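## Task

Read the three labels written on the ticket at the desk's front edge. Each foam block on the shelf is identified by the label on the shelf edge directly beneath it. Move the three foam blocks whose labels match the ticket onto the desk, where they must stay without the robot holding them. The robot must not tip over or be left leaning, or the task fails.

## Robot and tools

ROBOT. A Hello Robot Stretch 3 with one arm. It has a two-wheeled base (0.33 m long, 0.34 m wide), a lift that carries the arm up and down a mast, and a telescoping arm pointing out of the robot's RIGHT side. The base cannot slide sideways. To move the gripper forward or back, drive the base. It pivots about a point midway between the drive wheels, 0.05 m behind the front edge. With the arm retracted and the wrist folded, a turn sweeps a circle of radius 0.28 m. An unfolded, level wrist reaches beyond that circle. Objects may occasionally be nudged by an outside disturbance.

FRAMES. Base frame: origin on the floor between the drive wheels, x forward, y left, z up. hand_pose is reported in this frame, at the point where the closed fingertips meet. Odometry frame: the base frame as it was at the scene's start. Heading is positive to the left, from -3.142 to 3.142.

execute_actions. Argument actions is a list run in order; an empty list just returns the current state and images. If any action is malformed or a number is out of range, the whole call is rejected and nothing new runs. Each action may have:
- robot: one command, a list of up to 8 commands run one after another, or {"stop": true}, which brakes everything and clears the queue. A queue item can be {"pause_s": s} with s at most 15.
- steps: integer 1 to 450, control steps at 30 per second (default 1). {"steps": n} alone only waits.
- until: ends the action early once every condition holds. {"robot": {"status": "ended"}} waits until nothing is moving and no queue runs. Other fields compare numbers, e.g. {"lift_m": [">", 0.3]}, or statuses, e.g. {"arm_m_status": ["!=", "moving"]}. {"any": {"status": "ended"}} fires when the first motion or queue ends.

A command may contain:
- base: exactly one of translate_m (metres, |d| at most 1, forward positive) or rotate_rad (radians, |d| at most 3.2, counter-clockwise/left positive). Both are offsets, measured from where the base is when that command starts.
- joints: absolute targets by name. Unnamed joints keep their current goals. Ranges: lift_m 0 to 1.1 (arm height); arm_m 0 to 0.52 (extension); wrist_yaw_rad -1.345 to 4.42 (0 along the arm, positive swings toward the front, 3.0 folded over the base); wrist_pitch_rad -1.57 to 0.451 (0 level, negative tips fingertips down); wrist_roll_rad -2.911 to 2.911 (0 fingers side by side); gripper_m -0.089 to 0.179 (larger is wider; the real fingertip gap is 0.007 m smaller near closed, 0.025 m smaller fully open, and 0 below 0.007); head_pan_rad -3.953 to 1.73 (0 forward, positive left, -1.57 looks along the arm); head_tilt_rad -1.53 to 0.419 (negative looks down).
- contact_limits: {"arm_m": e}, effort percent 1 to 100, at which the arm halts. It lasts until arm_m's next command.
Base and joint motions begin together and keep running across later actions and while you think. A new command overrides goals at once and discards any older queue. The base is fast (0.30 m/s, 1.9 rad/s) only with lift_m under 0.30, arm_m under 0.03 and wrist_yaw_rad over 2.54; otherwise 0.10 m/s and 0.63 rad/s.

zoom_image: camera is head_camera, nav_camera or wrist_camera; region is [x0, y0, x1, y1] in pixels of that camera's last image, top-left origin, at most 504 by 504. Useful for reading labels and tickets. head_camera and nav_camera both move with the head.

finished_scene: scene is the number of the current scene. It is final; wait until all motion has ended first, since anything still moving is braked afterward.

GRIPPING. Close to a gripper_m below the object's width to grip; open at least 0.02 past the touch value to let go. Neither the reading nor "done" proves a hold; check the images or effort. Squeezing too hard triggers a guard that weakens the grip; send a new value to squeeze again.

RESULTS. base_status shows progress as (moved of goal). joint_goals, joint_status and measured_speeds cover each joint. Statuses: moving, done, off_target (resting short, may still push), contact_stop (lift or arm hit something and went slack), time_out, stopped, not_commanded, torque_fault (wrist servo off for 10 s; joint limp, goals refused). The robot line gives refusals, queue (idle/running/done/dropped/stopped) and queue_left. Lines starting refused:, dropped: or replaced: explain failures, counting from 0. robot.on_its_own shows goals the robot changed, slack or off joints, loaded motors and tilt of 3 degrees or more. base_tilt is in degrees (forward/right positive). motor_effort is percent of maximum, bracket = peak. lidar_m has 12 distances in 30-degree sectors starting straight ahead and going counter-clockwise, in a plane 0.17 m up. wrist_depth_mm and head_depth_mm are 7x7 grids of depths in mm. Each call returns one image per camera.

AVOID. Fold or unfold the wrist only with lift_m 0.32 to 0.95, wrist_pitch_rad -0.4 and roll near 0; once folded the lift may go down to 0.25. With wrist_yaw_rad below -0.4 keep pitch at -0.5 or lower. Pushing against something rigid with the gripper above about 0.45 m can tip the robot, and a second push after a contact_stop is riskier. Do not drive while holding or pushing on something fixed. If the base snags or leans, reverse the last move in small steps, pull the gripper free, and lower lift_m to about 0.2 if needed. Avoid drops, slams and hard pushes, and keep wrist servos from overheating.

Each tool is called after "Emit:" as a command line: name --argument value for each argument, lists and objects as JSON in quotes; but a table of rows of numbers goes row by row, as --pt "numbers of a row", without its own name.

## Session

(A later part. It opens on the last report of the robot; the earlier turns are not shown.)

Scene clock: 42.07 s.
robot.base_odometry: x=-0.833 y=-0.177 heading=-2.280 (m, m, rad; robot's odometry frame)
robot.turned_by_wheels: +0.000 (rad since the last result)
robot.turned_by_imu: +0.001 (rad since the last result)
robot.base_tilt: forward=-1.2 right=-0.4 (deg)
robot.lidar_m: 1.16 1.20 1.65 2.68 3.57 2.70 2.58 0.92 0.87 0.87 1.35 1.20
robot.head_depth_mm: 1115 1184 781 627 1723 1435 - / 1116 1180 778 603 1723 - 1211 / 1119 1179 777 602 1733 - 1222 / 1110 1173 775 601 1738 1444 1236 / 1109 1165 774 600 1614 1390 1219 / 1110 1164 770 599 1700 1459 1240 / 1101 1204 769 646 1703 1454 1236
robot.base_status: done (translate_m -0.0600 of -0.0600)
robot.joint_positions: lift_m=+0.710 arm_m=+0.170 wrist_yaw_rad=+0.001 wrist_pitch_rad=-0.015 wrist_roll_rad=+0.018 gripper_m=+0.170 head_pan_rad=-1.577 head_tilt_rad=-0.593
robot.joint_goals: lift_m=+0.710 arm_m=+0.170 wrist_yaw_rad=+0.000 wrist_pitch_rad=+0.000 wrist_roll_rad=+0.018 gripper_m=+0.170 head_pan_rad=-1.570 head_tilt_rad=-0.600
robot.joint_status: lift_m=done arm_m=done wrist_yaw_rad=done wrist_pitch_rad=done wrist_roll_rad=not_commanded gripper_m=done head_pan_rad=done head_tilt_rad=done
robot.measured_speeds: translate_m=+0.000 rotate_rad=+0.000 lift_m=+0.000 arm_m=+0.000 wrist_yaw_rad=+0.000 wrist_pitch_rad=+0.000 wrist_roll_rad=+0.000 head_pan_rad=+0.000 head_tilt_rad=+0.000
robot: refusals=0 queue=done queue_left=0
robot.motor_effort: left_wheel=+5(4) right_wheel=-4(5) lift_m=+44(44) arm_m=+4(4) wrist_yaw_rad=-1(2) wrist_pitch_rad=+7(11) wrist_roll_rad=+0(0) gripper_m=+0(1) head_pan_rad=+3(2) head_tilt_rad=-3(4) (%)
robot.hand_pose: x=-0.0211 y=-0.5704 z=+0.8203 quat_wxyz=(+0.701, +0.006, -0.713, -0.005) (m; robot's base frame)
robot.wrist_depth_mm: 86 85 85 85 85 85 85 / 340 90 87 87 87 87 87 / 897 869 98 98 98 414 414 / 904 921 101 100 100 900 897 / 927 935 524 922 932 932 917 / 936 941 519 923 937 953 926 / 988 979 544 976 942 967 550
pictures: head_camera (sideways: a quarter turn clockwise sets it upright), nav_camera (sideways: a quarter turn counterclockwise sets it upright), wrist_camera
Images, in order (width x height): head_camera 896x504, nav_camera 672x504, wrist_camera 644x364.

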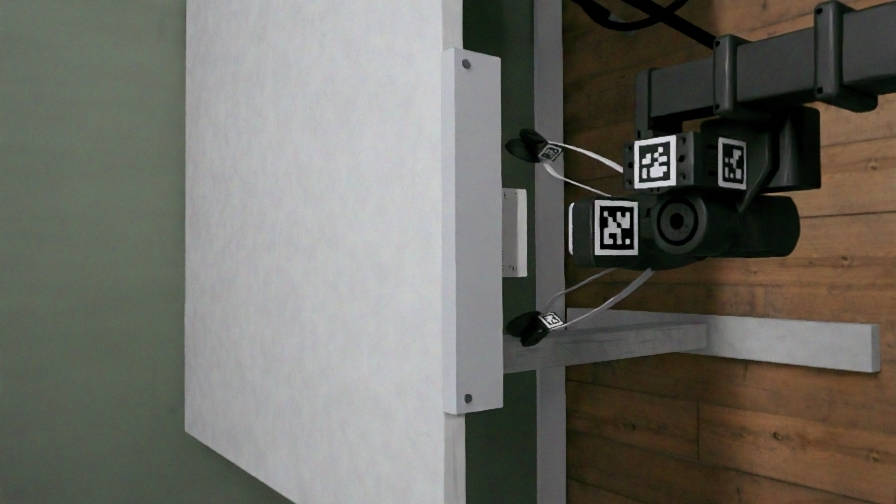

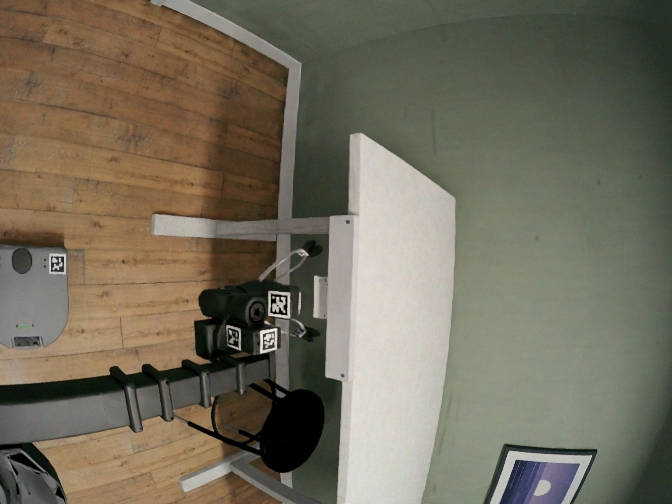

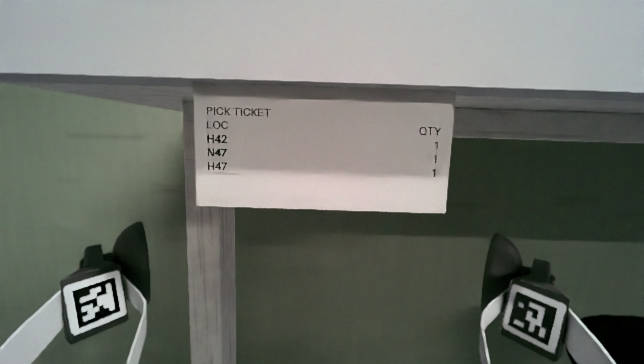

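Emit:
execute_actions --actions '[{"robot":{"joints":{"arm_m":0,"lift_m":0.4,"gripper_m":0.04,"wrist_pitch_rad":-0.4,"head_pan_rad":0,"head_tilt_rad":-0.45}},"steps":60},{"robot":[{"base":{"rotate_rad":1.6},"joints":{"wrist_yaw_rad":3}},{"joints":{"lift_m":0.27},"base":{"translate_m":0.9}},{"base":{"translate_m":1}}],"steps":450,"until":{"robot":{"status":"ended"}}},{"steps":450,"until":{"robot":{"status":"ended"}}}]'

Emit:
execute_actions --actions '[{"robot":{"joints":{"head_pan_rad":0.85,"head_tilt_rad":-0.3}},"steps":60,"until":{"robot":{"status":"ended"}}}]'

Scene clock: 63.03 s.
robot.base_odometry: x=+0.644 y=-1.372 heading=-0.680 (m, m, rad; robot's odometry frame)
robot.turned_by_wheels: +1.600 (rad since the last result)
robot.turned_by_imu: +1.604 (rad since the last result)
robot.base_tilt: forward=-1.2 right=-0.5 (deg)
robot.lidar_m: 1.32 1.33 1.85 2.58 2.68 2.61 2.77 1.68 1.24 1.19 1.00 1.04
robot.head_depth_mm: 1268 1347 1427 1681 1879 1639 1346 / 1306 1383 1540 1615 1816 1626 1349 / 1298 1381 1543 1638 1811 1621 1346 / 1304 1380 1556 1595 1817 1616 1339 / 1309 1379 1546 1597 1815 1620 1345 / 1300 1362 1512 1521 1815 1621 1342 / 1229 1396 1569 1749 1901 1615 1342
robot.base_status: done (translate_m +1.0000 of +1.0000)
robot.joint_positions: lift_m=+0.270 arm_m=+0.002 wrist_yaw_rad=+2.999 wrist_pitch_rad=-0.413 wrist_roll_rad=+0.018 gripper_m=+0.040 head_pan_rad=-0.007 head_tilt_rad=-0.457
robot.joint_goals: lift_m=+0.270 arm_m=+0.000 wrist_yaw_rad=+3.000 wrist_pitch_rad=-0.400 wrist_roll_rad=+0.018 gripper_m=+0.040 head_pan_rad=+0.000 head_tilt_rad=-0.450
robot.joint_status: lift_m=done arm_m=done wrist_yaw_rad=done wrist_pitch_rad=done wrist_roll_rad=not_commanded gripper_m=done head_pan_rad=done head_tilt_rad=done
robot.measured_speeds: translate_m=+0.000 rotate_rad=+0.000 lift_m=+0.000 arm_m=+0.000 wrist_yaw_rad=+0.000 wrist_pitch_rad=+0.000 wrist_roll_rad=+0.000 head_pan_rad=+0.000 head_tilt_rad=+0.000
robot: refusals=0 queue=done queue_left=0
robot.motor_effort: left_wheel=-2(6) right_wheel=+5(12) lift_m=+20(42) arm_m=-4(5) wrist_yaw_rad=+1(1) wrist_pitch_rad=+7(7) wrist_roll_rad=+0(0) gripper_m=+0(82) head_pan_rad=+3(32) head_tilt_rad=+4(22) (%)
robot.hand_pose: x=+0.0108 y=+0.0754 z=+0.2843 quat_wxyz=(+0.195, +0.706, +0.094, +0.674) (m; robot's base frame)
robot.wrist_depth_mm: - - - - - - - / - - - - - - - / - - - - - - - / 764 758 765 778 804 790 810 / 592 603 - 618 624 621 629 / 491 496 - 526 518 517 516 / 438 - - - 435 438 438
pictures: head_camera (sideways: a quarter turn clockwise sets it upright), nav_camera (sideways: a quarter turn counterclockwise sets it upright), wrist_camera
Images, in order (width x height): head_camera 896x504, nav_camera 672x504, wrist_camera 644x364.

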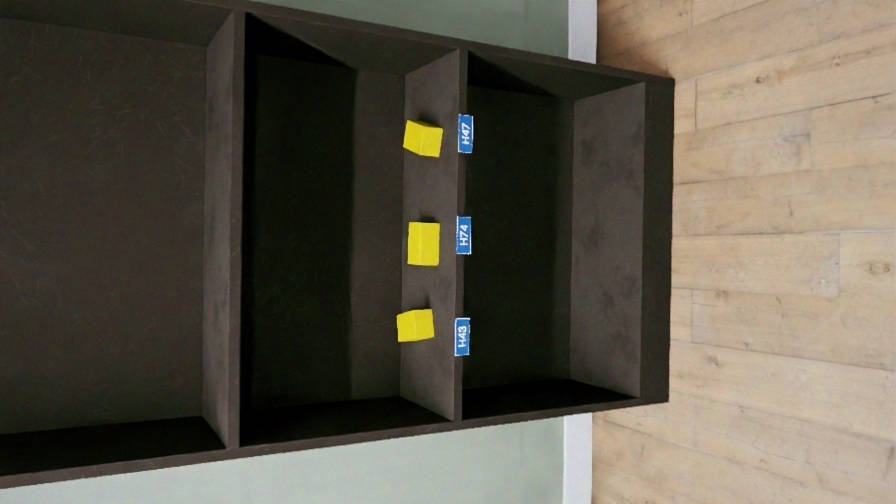

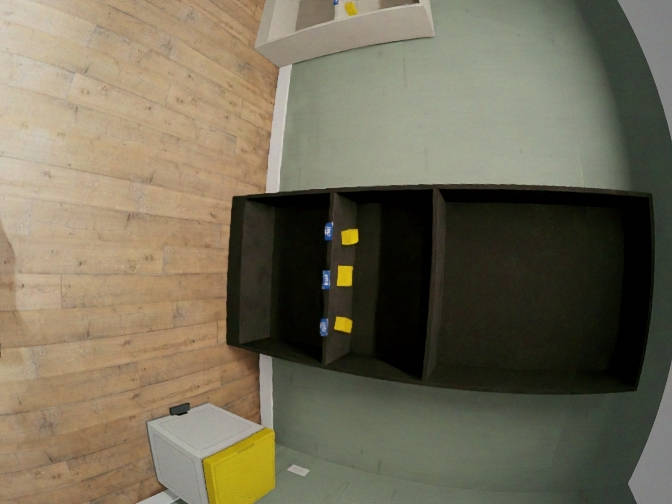

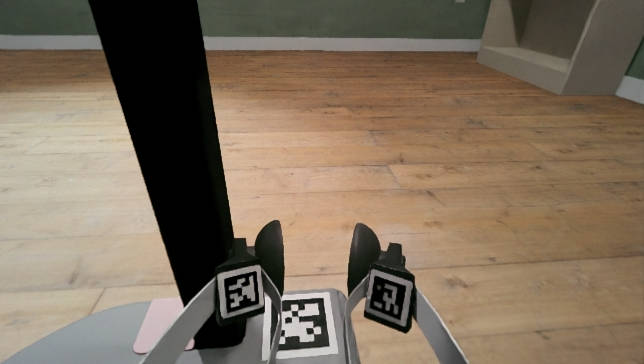

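Scene clock: 64.07 s.
robot.base_odometry: x=+0.644 y=-1.372 heading=-0.680 (m, m, rad; robot's odometry frame)
robot.turned_by_wheels: +0.000 (rad since the last result)
robot.turned_by_imu: +0.000 (rad since the last result)
robot.base_tilt: forward=-1.2 right=-0.4 (deg)
robot.lidar_m: 1.33 1.33 1.85 2.58 2.69 2.61 2.75 1.69 1.24 1.19 1.01 1.04
robot.head_depth_mm: 1581 1649 1727 1800 1904 1895 1513 / 1729 1802 1899 2006 2098 1913 1514 / 1883 1972 1983 2086 2231 1888 1512 / 2087 2220 2276 2336 2296 1889 1512 / 2321 2482 2526 2652 2456 1900 1504 / 2556 2733 2844 3026 2526 1888 1505 / 2436 2548 2696 2847 2542 1886 1502
robot.base_status: done (translate_m +1.0000 of +1.0000)
robot.joint_positions: lift_m=+0.270 arm_m=+0.002 wrist_yaw_rad=+2.999 wrist_pitch_rad=-0.413 wrist_roll_rad=+0.018 gripper_m=+0.040 head_pan_rad=+0.843 head_tilt_rad=-0.310
robot.joint_goals: lift_m=+0.270 arm_m=+0.000 wrist_yaw_rad=+3.000 wrist_pitch_rad=-0.400 wrist_roll_rad=+0.018 gripper_m=+0.040 head_pan_rad=+0.850 head_tilt_rad=-0.300
robot.joint_status: lift_m=done arm_m=done wrist_yaw_rad=done wrist_pitch_rad=done wrist_roll_rad=not_commanded gripper_m=done head_pan_rad=done head_tilt_rad=done
robot.measured_speeds: translate_m=+0.000 rotate_rad=+0.000 lift_m=+0.000 arm_m=+0.000 wrist_yaw_rad=+0.000 wrist_pitch_rad=+0.000 wrist_roll_rad=+0.000 head_pan_rad=+0.000 head_tilt_rad=+0.000
robot: refusals=0 queue=done queue_left=0
robot.motor_effort: left_wheel=-2(2) right_wheel=+5(5) lift_m=+20(20) arm_m=-5(5) wrist_yaw_rad=+1(0) wrist_pitch_rad=+7(6) wrist_roll_rad=+0(0) gripper_m=+0(0) head_pan_rad=+3(32) head_tilt_rad=+6(21) (%)
robot.hand_pose: x=+0.0108 y=+0.0754 z=+0.2843 quat_wxyz=(+0.195, +0.706, +0.094, +0.674) (m; robot's base frame)
robot.wrist_depth_mm: - - - - - - - / - - - - - - - / - - - - - - - / 750 755 763 773 796 797 805 / 602 605 - 610 617 618 630 / 495 495 - 524 517 515 520 / 435 - - - 428 438 440
pictures: head_camera (sideways: a quarter turn clockwise sets it upright), nav_camera (sideways: a quarter turn counterclockwise sets it upright), wrist_camera
Images, in order (width x height): head_camera 896x504, nav_camera 672x504, wrist_camera 644x364.

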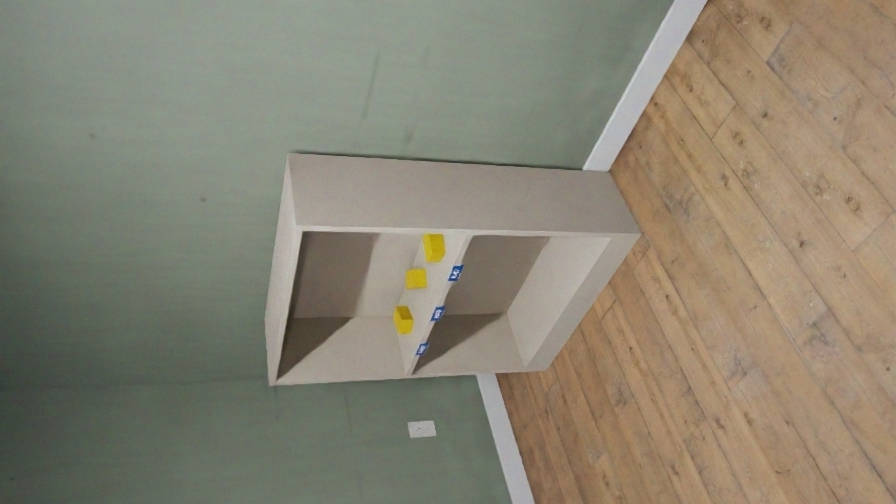

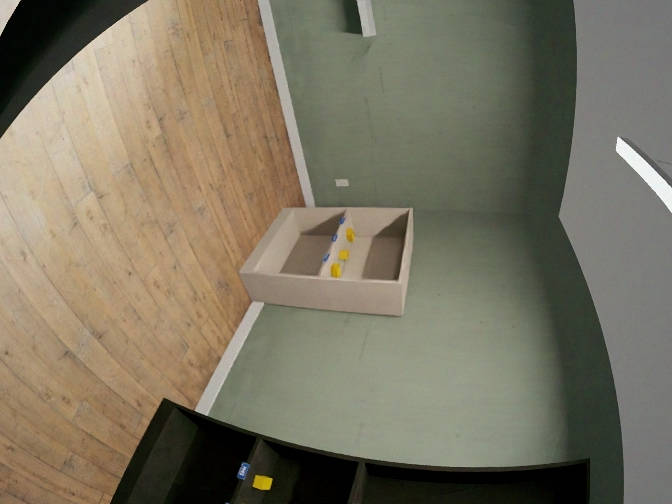

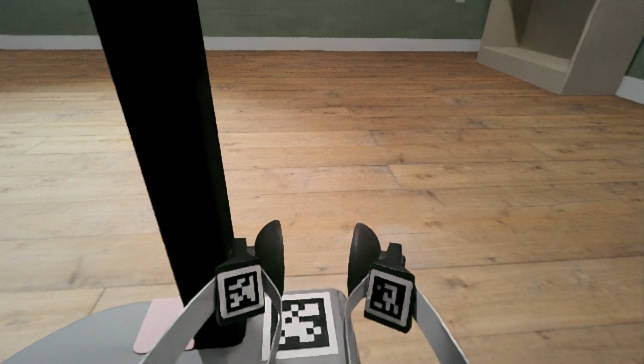

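Emit:
zoom_image --camera "head_camera" --region '[370,220,510,370]'

Emit:
execute_actions --actions '[{"robot":[{"base":{"translate_m":0.65}},{"base":{"rotate_rad":1.26},"joints":{"head_pan_rad":-1.57,"head_tilt_rad":-0.75}},{"joints":{"lift_m":0.6}}],"steps":450,"until":{"robot":{"lift_m":[">",0.33]}}},{"robot":{"joints":{"wrist_yaw_rad":0}},"steps":450,"until":{"robot":{"wrist_yaw_rad":["<",1]}}},{"robot":{"joints":{"wrist_pitch_rad":0,"gripper_m":0.17,"arm_m":0.15}},"steps":450,"until":{"robot":{"status":"ended"}}}]'

Region (370, 220, 510, 370) of head_camera's 896x504 image, scaled by 3.360, with more detail than that image has; it fills the left 470 columns of this view, and the rest is white.

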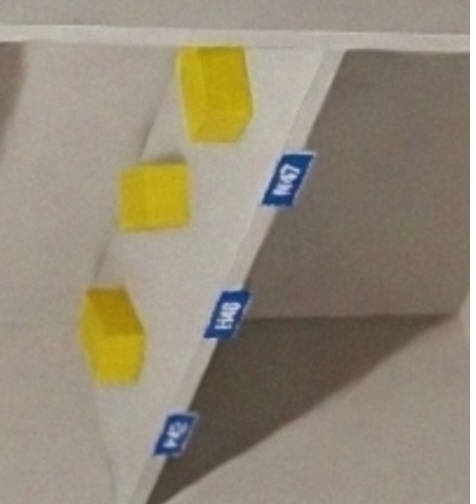

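Scene clock: 79.97 s.
robot.base_odometry: x=+1.150 y=-1.781 heading=+0.580 (m, m, rad; robot's odometry frame)
robot.turned_by_wheels: +1.260 (rad since the last result)
robot.turned_by_imu: +1.259 (rad since the last result)
robot.base_tilt: forward=-1.3 right=-0.4 (deg)
robot.lidar_m: 1.48 2.56 2.91 3.27 2.57 1.43 1.20 0.73 0.76 0.79 0.73 0.71
robot.head_depth_mm: 657 730 1213 1527 1547 1335 1191 / 736 853 935 988 1454 - - / 735 943 1072 1004 1430 - 1177 / 733 912 1051 962 1422 1292 1171 / 728 886 1027 958 1386 1285 1174 / 725 860 990 917 1361 1256 1165 / 706 834 955 956 1327 1254 1174
robot.base_status: done (rotate_rad +1.2598 of +1.2600)
robot.joint_positions: lift_m=+0.600 arm_m=+0.150 wrist_yaw_rad=+0.001 wrist_pitch_rad=-0.024 wrist_roll_rad=+0.018 gripper_m=+0.170 head_pan_rad=-1.563 head_tilt_rad=-0.741
robot.joint_goals: lift_m=+0.600 arm_m=+0.150 wrist_yaw_rad=+0.000 wrist_pitch_rad=+0.000 wrist_roll_rad=+0.018 gripper_m=+0.170 head_pan_rad=-1.570 head_tilt_rad=-0.750
robot.joint_status: lift_m=done arm_m=done wrist_yaw_rad=done wrist_pitch_rad=done wrist_roll_rad=not_commanded gripper_m=done head_pan_rad=done head_tilt_rad=done
robot.measured_speeds: translate_m=+0.000 rotate_rad=+0.000 lift_m=+0.000 arm_m=+0.000 wrist_yaw_rad=+0.000 wrist_pitch_rad=+0.000 wrist_roll_rad=+0.000 head_pan_rad=+0.000 head_tilt_rad=+0.000
robot: refusals=0 queue=done queue_left=0
robot.motor_effort: left_wheel=-2(7) right_wheel=+5(13) lift_m=+43(46) arm_m=+5(6) wrist_yaw_rad=+0(3) wrist_pitch_rad=+12(12) wrist_roll_rad=+0(0) gripper_m=+0(83) head_pan_rad=-4(30) head_tilt_rad=-5(34) (%)
robot.hand_pose: x=-0.0211 y=-0.5502 z=+0.7080 quat_wxyz=(+0.701, +0.009, -0.713, -0.008) (m; robot's base frame)
robot.wrist_depth_mm: 421 437 470 508 518 342 715 / 428 453 489 523 512 342 739 / 428 464 494 532 519 359 755 / 445 469 508 543 523 360 793 / 444 471 494 419 472 393 811 / 320 316 330 342 346 348 857 / 238 259 278 306 485 385 903
pictures: head_camera (sideways: a quarter turn clockwise sets it upright), nav_camera (sideways: a quarter turn counterclockwise sets it upright), wrist_camera
Images, in order (width x height): head_camera 896x504, nav_camera 672x504, wrist_camera 644x364.

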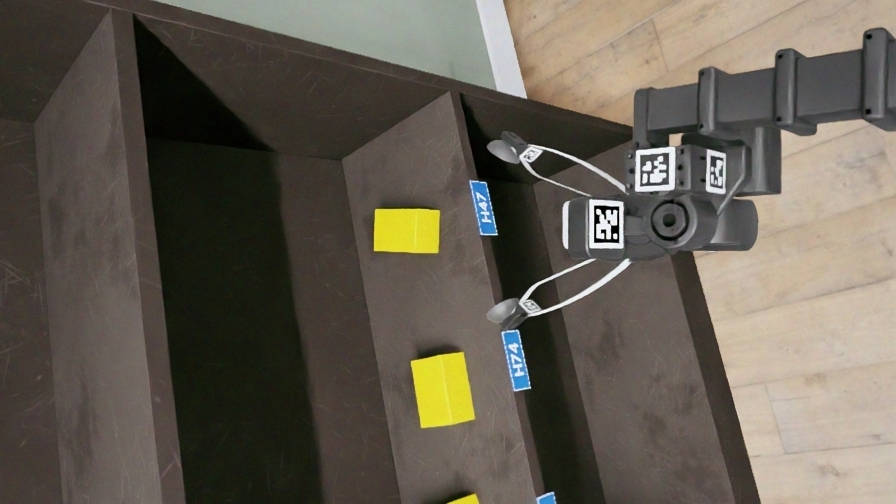

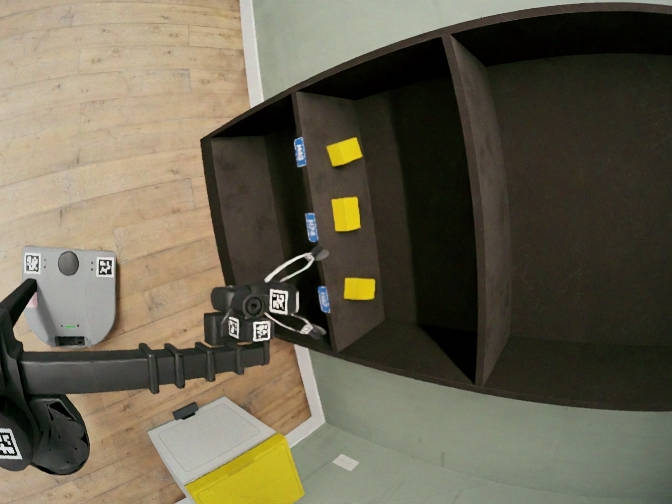

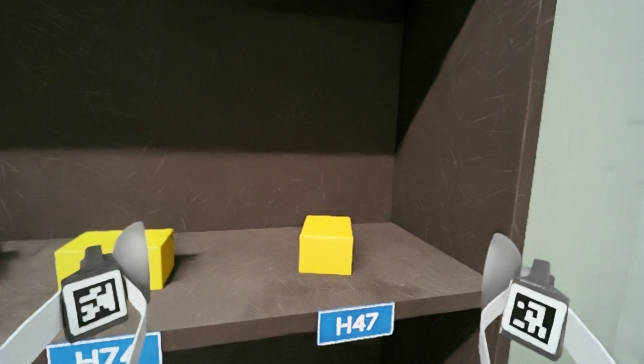

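Emit:
execute_actions --actions '[{"robot":{"joints":{"lift_m":0.565,"gripper_m":0.13,"arm_m":0.39}},"steps":450,"until":{"robot":{"status":"ended"}}}]'

Scene clock: 85.50 s.
robot.base_odometry: x=+1.150 y=-1.781 heading=+0.580 (m, m, rad; robot's odometry frame)
robot.turned_by_wheels: +0.000 (rad since the last result)
robot.turned_by_imu: +0.001 (rad since the last result)
robot.base_tilt: forward=-1.2 right=-0.3 (deg)
robot.lidar_m: 1.48 2.57 2.90 3.22 2.58 1.43 1.20 0.73 0.76 0.79 0.73 0.71
robot.head_depth_mm: 657 728 1210 1523 1559 1329 1175 / 733 854 933 996 1552 - - / 733 945 1077 1014 1396 1309 1173 / 732 913 1047 975 1395 1302 1176 / 729 885 1024 958 1387 1289 1172 / 725 858 986 919 1367 1262 1173 / 707 835 954 957 1333 1251 1172
robot.base_status: done (rotate_rad +1.2598 of +1.2600)
robot.joint_positions: lift_m=+0.565 arm_m=+0.390 wrist_yaw_rad=+0.001 wrist_pitch_rad=-0.024 wrist_roll_rad=+0.018 gripper_m=+0.130 head_pan_rad=-1.563 head_tilt_rad=-0.741
robot.joint_goals: lift_m=+0.565 arm_m=+0.390 wrist_yaw_rad=+0.000 wrist_pitch_rad=+0.000 wrist_roll_rad=+0.018 gripper_m=+0.130 head_pan_rad=-1.570 head_tilt_rad=-0.750
robot.joint_status: lift_m=done arm_m=done wrist_yaw_rad=done wrist_pitch_rad=done wrist_roll_rad=not_commanded gripper_m=done head_pan_rad=done head_tilt_rad=done
robot.measured_speeds: translate_m=+0.000 rotate_rad=+0.000 lift_m=+0.000 arm_m=+0.000 wrist_yaw_rad=+0.000 wrist_pitch_rad=+0.000 wrist_roll_rad=+0.000 head_pan_rad=+0.000 head_tilt_rad=+0.000
robot: refusals=0 queue=done queue_left=0
robot.motor_effort: left_wheel=-3(2) right_wheel=+4(5) lift_m=+20(44) arm_m=+5(5) wrist_yaw_rad=+0(1) wrist_pitch_rad=+11(11) wrist_roll_rad=+0(0) gripper_m=+0(84) head_pan_rad=-2(4) head_tilt_rad=-5(5) (%)
robot.hand_pose: x=-0.0212 y=-0.7902 z=+0.6741 quat_wxyz=(+0.701, +0.009, -0.713, -0.008) (m; robot's base frame)
robot.wrist_depth_mm: 235 249 267 287 310 258 192 / 240 253 273 293 318 257 192 / 245 261 279 300 324 257 192 / 252 266 287 309 333 259 193 / 257 268 295 319 345 258 194 / 251 269 262 172 261 237 194 / 200 185 186 128 192 193 187
pictures: head_camera (sideways: a quarter turn clockwise sets it upright), nav_camera (sideways: a quarter turn counterclockwise sets it upright), wrist_camera
Images, in order (width x height): head_camera 896x504, nav_camera 672x504, wrist_camera 644x364.

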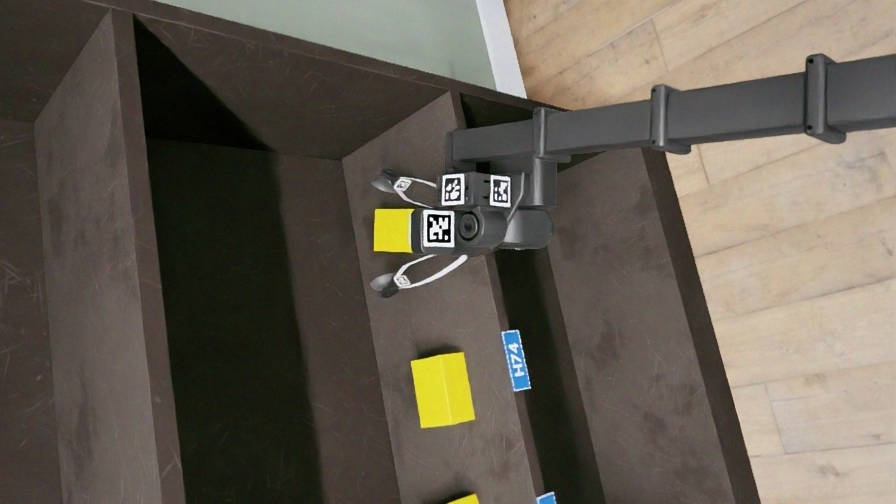

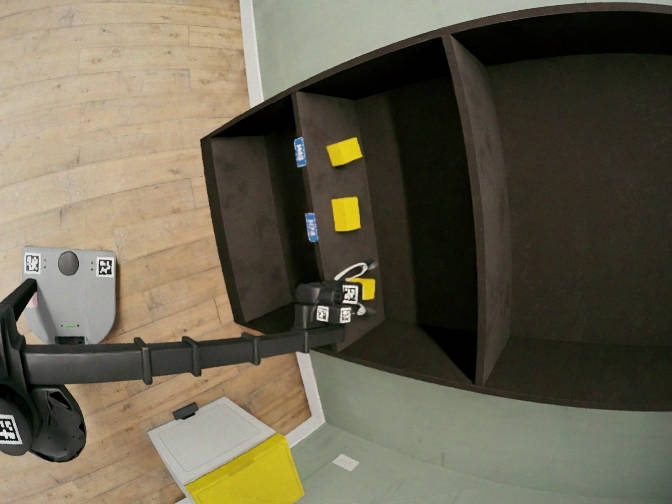

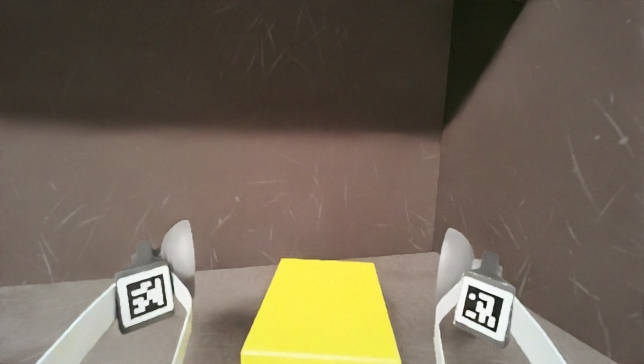

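Emit:
execute_actions --actions '[{"robot":[{"joints":{"lift_m":0.555,"wrist_pitch_rad":-0.13}},{"joints":{"gripper_m":0.02}},{"joints":{"lift_m":0.58}}],"steps":450,"until":{"robot":{"status":"ended"}}}]'

Scene clock: 90.67 s.
robot.base_odometry: x=+1.150 y=-1.781 heading=+0.580 (m, m, rad; robot's odometry frame)
robot.turned_by_wheels: +0.000 (rad since the last result)
robot.turned_by_imu: +0.001 (rad since the last result)
robot.base_tilt: forward=-1.2 right=-0.4 (deg)
robot.lidar_m: 1.48 2.57 2.90 3.24 2.58 1.42 1.20 0.73 0.76 0.79 0.73 0.71
robot.head_depth_mm: 655 729 1209 1528 1548 1338 1174 / 735 854 934 989 1527 - - / 733 942 1079 1017 1396 1307 1174 / 733 911 1053 958 1393 1311 1176 / 730 886 1023 958 1385 1283 1171 / 725 858 982 919 1361 1268 1169 / 706 832 954 955 1332 1247 1169
robot.base_status: done (rotate_rad +1.2598 of +1.2600)
robot.joint_positions: lift_m=+0.579 arm_m=+0.390 wrist_yaw_rad=+0.001 wrist_pitch_rad=-0.148 wrist_roll_rad=+0.018 gripper_m=+0.021 head_pan_rad=-1.563 head_tilt_rad=-0.741
robot.joint_goals: lift_m=+0.580 arm_m=+0.390 wrist_yaw_rad=+0.000 wrist_pitch_rad=-0.130 wrist_roll_rad=+0.018 gripper_m=+0.020 head_pan_rad=-1.570 head_tilt_rad=-0.750
robot.joint_status: lift_m=done arm_m=done wrist_yaw_rad=done wrist_pitch_rad=done wrist_roll_rad=not_commanded gripper_m=done head_pan_rad=done head_tilt_rad=done
robot.measured_speeds: translate_m=+0.000 rotate_rad=+0.000 lift_m=+0.000 arm_m=+0.000 wrist_yaw_rad=+0.000 wrist_pitch_rad=+0.000 wrist_roll_rad=+0.000 head_pan_rad=+0.000 head_tilt_rad=+0.000
robot: refusals=0 queue=done queue_left=0
robot.motor_effort: left_wheel=-1(3) right_wheel=+5(5) lift_m=+43(44) arm_m=+5(5) wrist_yaw_rad=-1(1) wrist_pitch_rad=+9(11) wrist_roll_rad=+0(0) gripper_m=-20(93) head_pan_rad=-5(3) head_tilt_rad=-4(5) (%)
robot.hand_pose: x=-0.0212 y=-0.7845 z=+0.6567 quat_wxyz=(+0.699, +0.052, -0.711, -0.053) (m; robot's base frame)
robot.wrist_depth_mm: 227 238 256 273 297 253 189 / 236 248 267 287 309 254 191 / 245 260 277 300 319 256 192 / 255 269 290 303 337 259 193 / 261 272 289 139 301 261 195 / 207 212 129 122 119 224 195 / 166 167 160 128 167 176 177
pictures: head_camera (sideways: a quarter turn clockwise sets it upright), nav_camera (sideways: a quarter turn counterclockwise sets it upright), wrist_camera
Images, in order (width x height): head_camera 896x504, nav_camera 672x504, wrist_camera 644x364.

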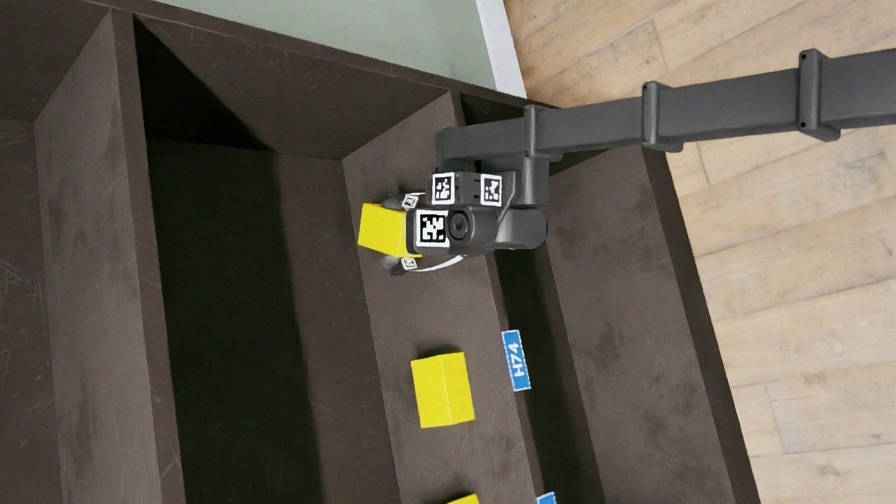

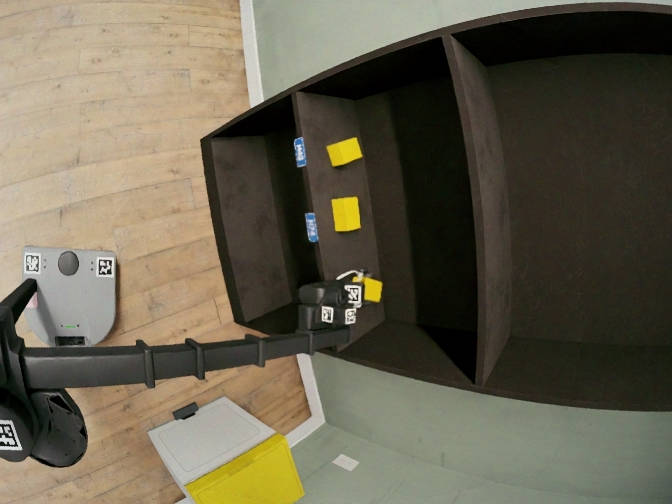

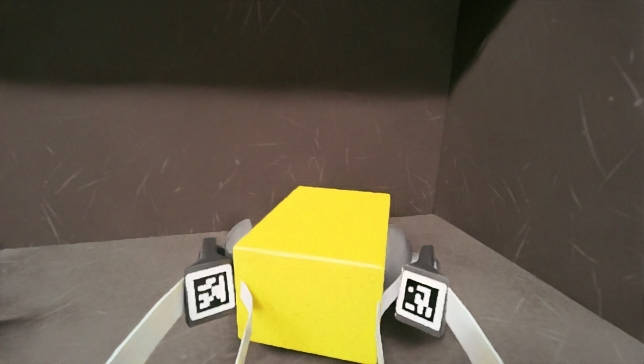

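Emit:
execute_actions --actions '[{"robot":{"joints":{"arm_m":0}},"steps":450,"until":{"robot":{"arm_m":["<",0.13]}}},{"robot":[{"base":{"rotate_rad":1.64},"joints":{"wrist_yaw_rad":2.62,"lift_m":0.285}},{"base":{"translate_m":1}}],"steps":450,"until":{"robot":{"translate_m":[">",0.7]}}},{"robot":{"base":{"translate_m":1}},"steps":450,"until":{"robot":{"translate_m":[">",0.73]}}},{"robot":{"base":{"translate_m":1}},"steps":450,"until":{"robot":{"translate_m":[">",0.7]}}},{"robot":{"joints":{"lift_m":0.93,"head_tilt_rad":-0.5}},"steps":450,"until":{"robot":{"base_status":"done"}}},{"robot":{"base":{"rotate_rad":1.77},"joints":{"wrist_yaw_rad":0}},"steps":450,"until":{"robot":{"lift_m":[">",0.8],"base_status":"done"}}},{"robot":{"joints":{"arm_m":0.18}},"steps":450,"until":{"robot":{"status":"ended"}}}]'

Scene clock: 120.30 s.
robot.base_odometry: x=-0.327 y=+0.167 heading=-2.294 (m, m, rad; robot's odometry frame)
robot.turned_by_wheels: +3.410 (rad since the last result)
robot.turned_by_imu: +3.412 (rad since the last result)
robot.base_tilt: forward=-1.3 right=-0.4 (deg)
robot.lidar_m: 1.76 1.83 2.42 3.00 2.96 2.09 1.99 2.04 1.15 0.80 1.27 1.88
robot.head_depth_mm: 1271 1374 968 - - 1483 1298 / 1269 1368 964 - - 1563 1303 / 1263 1364 960 - - 1513 1300 / 1257 1364 957 - 1168 1514 1292 / 1258 1356 955 1668 1208 1524 1298 / 1251 1354 954 1685 1836 1548 1301 / 1244 1347 946 1674 1826 1561 1297
robot.base_status: done (rotate_rad +1.7698 of +1.7700)
robot.joint_positions: lift_m=+0.929 arm_m=+0.180 wrist_yaw_rad=+0.001 wrist_pitch_rad=-0.149 wrist_roll_rad=+0.018 gripper_m=+0.021 head_pan_rad=-1.563 head_tilt_rad=-0.507
robot.joint_goals: lift_m=+0.930 arm_m=+0.180 wrist_yaw_rad=+0.000 wrist_pitch_rad=-0.130 wrist_roll_rad=+0.018 gripper_m=+0.020 head_pan_rad=-1.570 head_tilt_rad=-0.500
robot.joint_status: lift_m=done arm_m=done wrist_yaw_rad=done wrist_pitch_rad=done wrist_roll_rad=not_commanded gripper_m=done head_pan_rad=done head_tilt_rad=done
robot.measured_speeds: translate_m=+0.000 rotate_rad=+0.000 lift_m=+0.000 arm_m=+0.000 wrist_yaw_rad=+0.000 wrist_pitch_rad=+0.000 wrist_roll_rad=+0.000 head_pan_rad=+0.000 head_tilt_rad=+0.000
robot: refusals=0 queue=done queue_left=0
robot.motor_effort: left_wheel=-2(7) right_wheel=+5(12) lift_m=+44(46) arm_m=+5(5) wrist_yaw_rad=-1(1) wrist_pitch_rad=+10(9) wrist_roll_rad=+0(0) gripper_m=-19(20) head_pan_rad=-2(3) head_tilt_rad=+4(25) (%)
robot.hand_pose: x=-0.0212 y=-0.5744 z=+1.0063 quat_wxyz=(+0.699, +0.053, -0.711, -0.053) (m; robot's base frame)
robot.wrist_depth_mm: 949 947 985 954 953 944 972 / 981 986 - - - - - / 983 - - - - - - / 465 481 490 505 519 532 562 / 307 312 317 140 332 339 345 / - - 129 122 119 761 - / - - 709 128 - - -
pictures: head_camera (sideways: a quarter turn clockwise sets it upright), nav_camera (sideways: a quarter turn counterclockwise sets it upright), wrist_camera
Images, in order (width x height): head_camera 896x504, nav_camera 672x504, wrist_camera 644x364.

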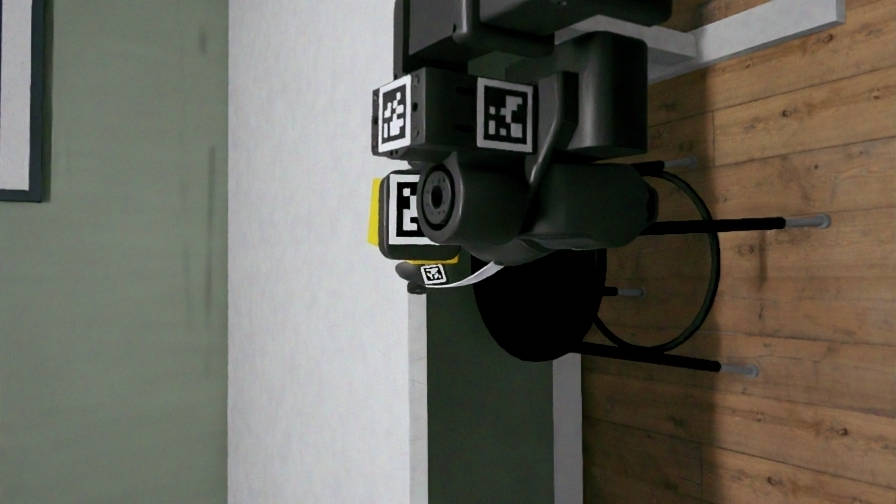

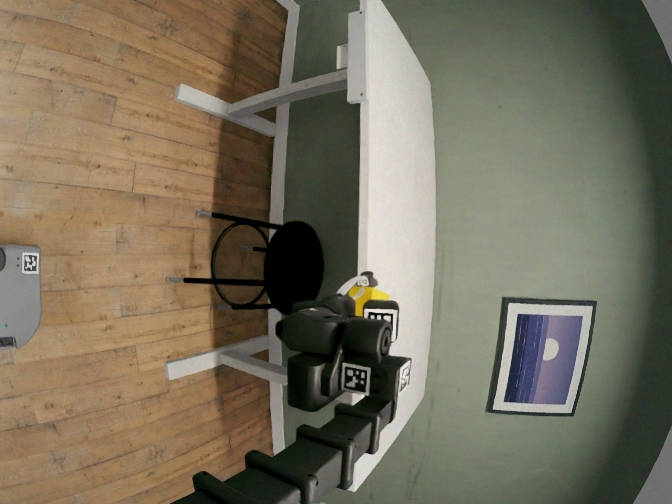

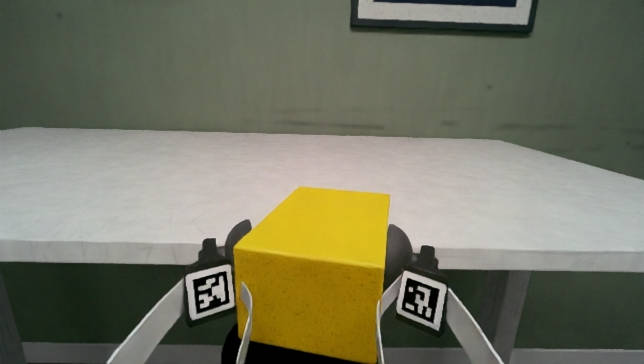

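Emit:
execute_actions --actions '[{"robot":[{"joints":{"arm_m":0.42}},{"joints":{"lift_m":0.91}}],"steps":450,"until":{"robot":{"status":"ended"}}}]'

Scene clock: 128.47 s.
robot.base_odometry: x=-0.327 y=+0.167 heading=-2.294 (m, m, rad; robot's odometry frame)
robot.turned_by_wheels: +0.000 (rad since the last result)
robot.turned_by_imu: +0.001 (rad since the last result)
robot.base_tilt: forward=-1.3 right=-0.4 (deg)
robot.lidar_m: 1.76 1.82 2.42 3.02 2.96 2.09 1.99 2.04 1.15 0.80 1.26 1.87
robot.head_depth_mm: 1267 1375 1029 - 1733 1495 1305 / 1265 1367 1142 1740 1866 1560 1309 / 1264 1360 - 1712 1749 1513 1307 / 1261 1366 1095 1303 1165 1510 1295 / 1258 1357 954 1667 1210 1516 1301 / 1254 1347 952 1685 1843 1552 1299 / 1251 1353 949 1672 1831 1555 1295
robot.base_status: done (rotate_rad +1.7698 of +1.7700)
robot.joint_positions: lift_m=+0.910 arm_m=+0.420 wrist_yaw_rad=+0.001 wrist_pitch_rad=-0.149 wrist_roll_rad=+0.018 gripper_m=+0.021 head_pan_rad=-1.563 head_tilt_rad=-0.507
robot.joint_goals: lift_m=+0.910 arm_m=+0.420 wrist_yaw_rad=+0.000 wrist_pitch_rad=-0.130 wrist_roll_rad=+0.018 gripper_m=+0.020 head_pan_rad=-1.570 head_tilt_rad=-0.500
robot.joint_status: lift_m=done arm_m=done wrist_yaw_rad=done wrist_pitch_rad=done wrist_roll_rad=not_commanded gripper_m=done head_pan_rad=done head_tilt_rad=done
robot.measured_speeds: translate_m=+0.000 rotate_rad=+0.000 lift_m=+0.000 arm_m=+0.000 wrist_yaw_rad=+0.000 wrist_pitch_rad=+0.000 wrist_roll_rad=+0.000 head_pan_rad=+0.000 head_tilt_rad=+0.000
robot: refusals=0 queue=done queue_left=0
robot.motor_effort: left_wheel=-2(2) right_wheel=+5(6) lift_m=+20(44) arm_m=+5(6) wrist_yaw_rad=-1(1) wrist_pitch_rad=+9(10) wrist_roll_rad=+0(0) gripper_m=-20(20) head_pan_rad=-4(2) head_tilt_rad=+4(4) (%)
robot.hand_pose: x=-0.0212 y=-0.8144 z=+0.9872 quat_wxyz=(+0.699, +0.053, -0.711, -0.053) (m; robot's base frame)
robot.wrist_depth_mm: 736 726 728 752 750 740 750 / 757 765 760 771 774 790 775 / 780 783 788 790 804 817 834 / 395 412 424 431 447 459 476 / 263 268 272 139 282 290 294 / 196 200 129 122 119 210 213 / 157 157 151 128 157 166 168
pictures: head_camera (sideways: a quarter turn clockwise sets it upright), nav_camera (sideways: a quarter turn counterclockwise sets it upright), wrist_camera
Images, in order (width x height): head_camera 896x504, nav_camera 672x504, wrist_camera 644x364.

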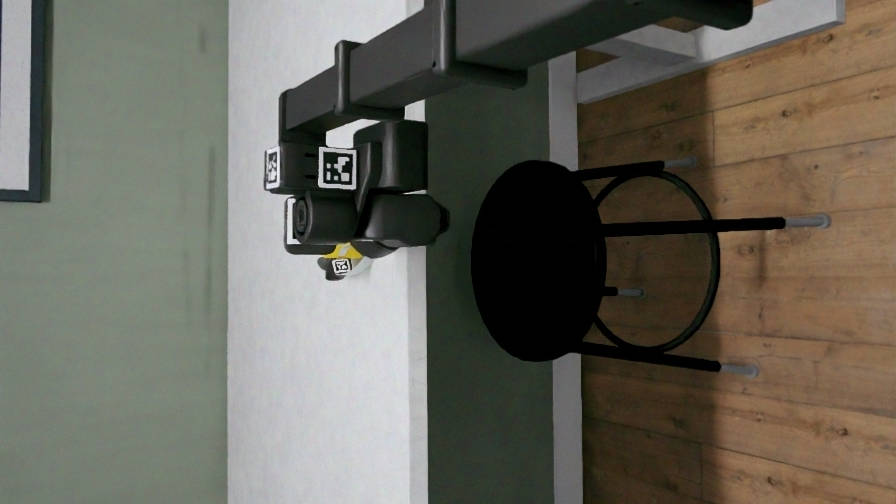

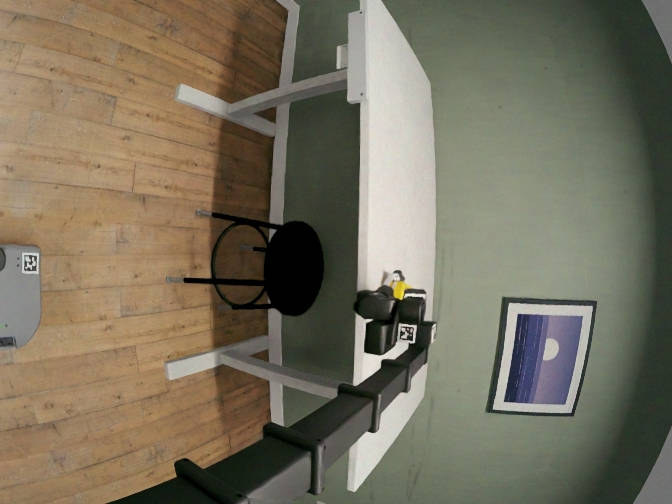

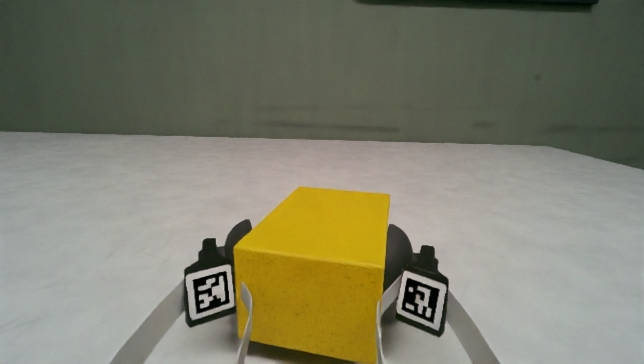

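Emit:
execute_actions --actions '[{"robot":[{"joints":{"lift_m":0.893}},{"joints":{"gripper_m":0.12}},{"joints":{"arm_m":0}}],"steps":450,"until":{"robot":{"arm_m":["<",0.22]}}},{"robot":[{"base":{"rotate_rad":2.0}},{"base":{"translate_m":1}}],"steps":1},{"robot":{"joints":{"wrist_yaw_rad":2.62,"lift_m":0.285,"gripper_m":0.05,"head_tilt_rad":-0.75}},"steps":450,"until":{"robot":{"base_status":"done"}}},{"robot":{"base":{"translate_m":1}},"steps":450,"until":{"robot":{"translate_m":[">",0.83]}}},{"robot":{"base":{"translate_m":1}},"steps":450,"until":{"robot":{"translate_m":[">",0.81]}}},{"robot":[{"base":{"translate_m":1}},{"base":{"rotate_rad":1.14},"joints":{"lift_m":0.6,"wrist_yaw_rad":0,"gripper_m":0.15,"arm_m":0.1}}],"steps":450,"until":{"robot":{"status":"ended"}}}]'

Scene clock: 158.07 s.
robot.base_odometry: x=+2.205 y=-0.600 heading=+0.846 (m, m, rad; robot's odometry frame)
robot.turned_by_wheels: +3.140 (rad since the last result)
robot.turned_by_imu: +3.143 (rad since the last result)
robot.base_tilt: forward=-1.2 right=-0.4 (deg)
robot.lidar_m: 1.01 1.04 1.37 3.33 3.59 2.91 2.29 1.27 0.58 0.67 0.83 0.78
robot.head_depth_mm: 725 555 650 1158 1445 1337 1186 / 696 562 850 861 962 1363 - / 696 562 920 1005 1201 1259 1133 / 692 560 917 1003 910 1251 1156 / 690 559 910 1005 1122 1253 1174 / 688 558 909 974 908 1254 1173 / 686 558 908 991 903 1248 1170
robot.base_status: done (rotate_rad +1.1398 of +1.1400)
robot.joint_positions: lift_m=+0.600 arm_m=+0.100 wrist_yaw_rad=+0.002 wrist_pitch_rad=-0.146 wrist_roll_rad=+0.018 gripper_m=+0.150 head_pan_rad=-1.563 head_tilt_rad=-0.741
robot.joint_goals: lift_m=+0.600 arm_m=+0.100 wrist_yaw_rad=+0.000 wrist_pitch_rad=-0.130 wrist_roll_rad=+0.018 gripper_m=+0.150 head_pan_rad=-1.570 head_tilt_rad=-0.750
robot.joint_status: lift_m=done arm_m=done wrist_yaw_rad=done wrist_pitch_rad=done wrist_roll_rad=not_commanded gripper_m=done head_pan_rad=done head_tilt_rad=done
robot.measured_speeds: translate_m=+0.000 rotate_rad=+0.000 lift_m=+0.000 arm_m=+0.000 wrist_yaw_rad=+0.000 wrist_pitch_rad=+0.000 wrist_roll_rad=+0.000 head_pan_rad=+0.000 head_tilt_rad=+0.000
robot: refusals=0 queue=done queue_left=0
robot.motor_effort: left_wheel=-2(8) right_wheel=+5(13) lift_m=+44(45) arm_m=+4(6) wrist_yaw_rad=-2(2) wrist_pitch_rad=+8(10) wrist_roll_rad=+0(0) gripper_m=+0(84) head_pan_rad=-3(2) head_tilt_rad=-5(23) (%)
robot.hand_pose: x=-0.0210 y=-0.4946 z=+0.6771 quat_wxyz=(+0.699, +0.052, -0.711, -0.052) (m; robot's base frame)
robot.wrist_depth_mm: 423 424 423 429 430 279 197 / 439 443 443 440 445 275 206 / 456 464 462 462 463 278 217 / 478 476 475 481 478 274 522 / 384 353 407 368 415 254 547 / 298 - 304 307 312 - 591 / 244 249 250 248 251 253 614
pictures: head_camera (sideways: a quarter turn clockwise sets it upright), nav_camera (sideways: a quarter turn counterclockwise sets it upright), wrist_camera
Images, in order (width x height): head_camera 896x504, nav_camera 672x504, wrist_camera 644x364.

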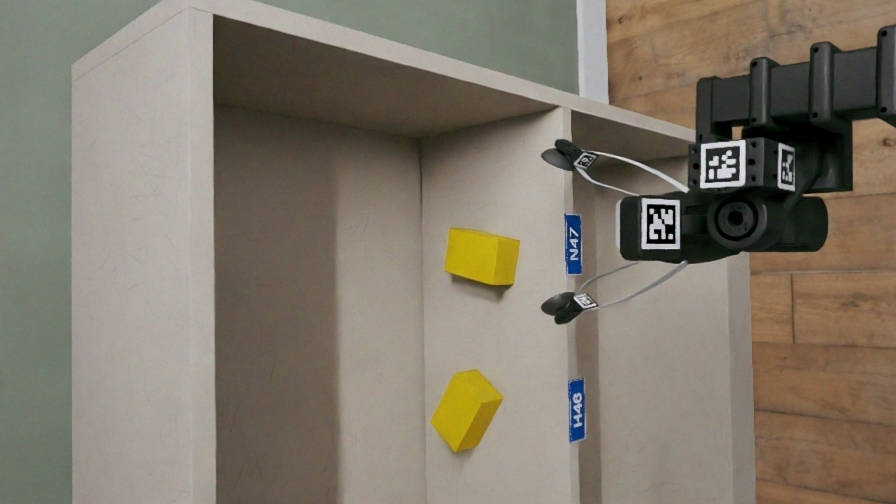

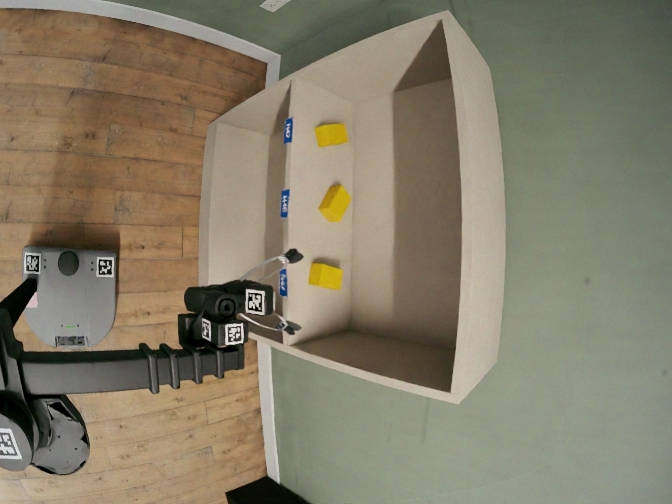

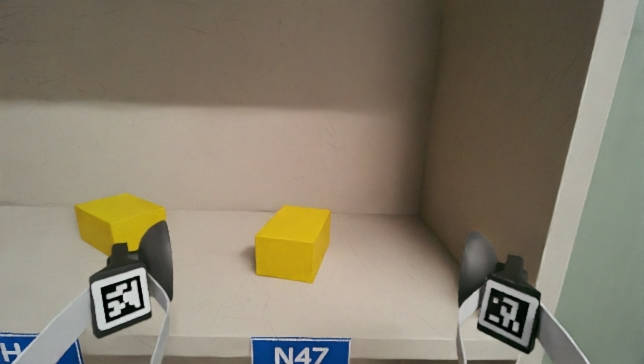

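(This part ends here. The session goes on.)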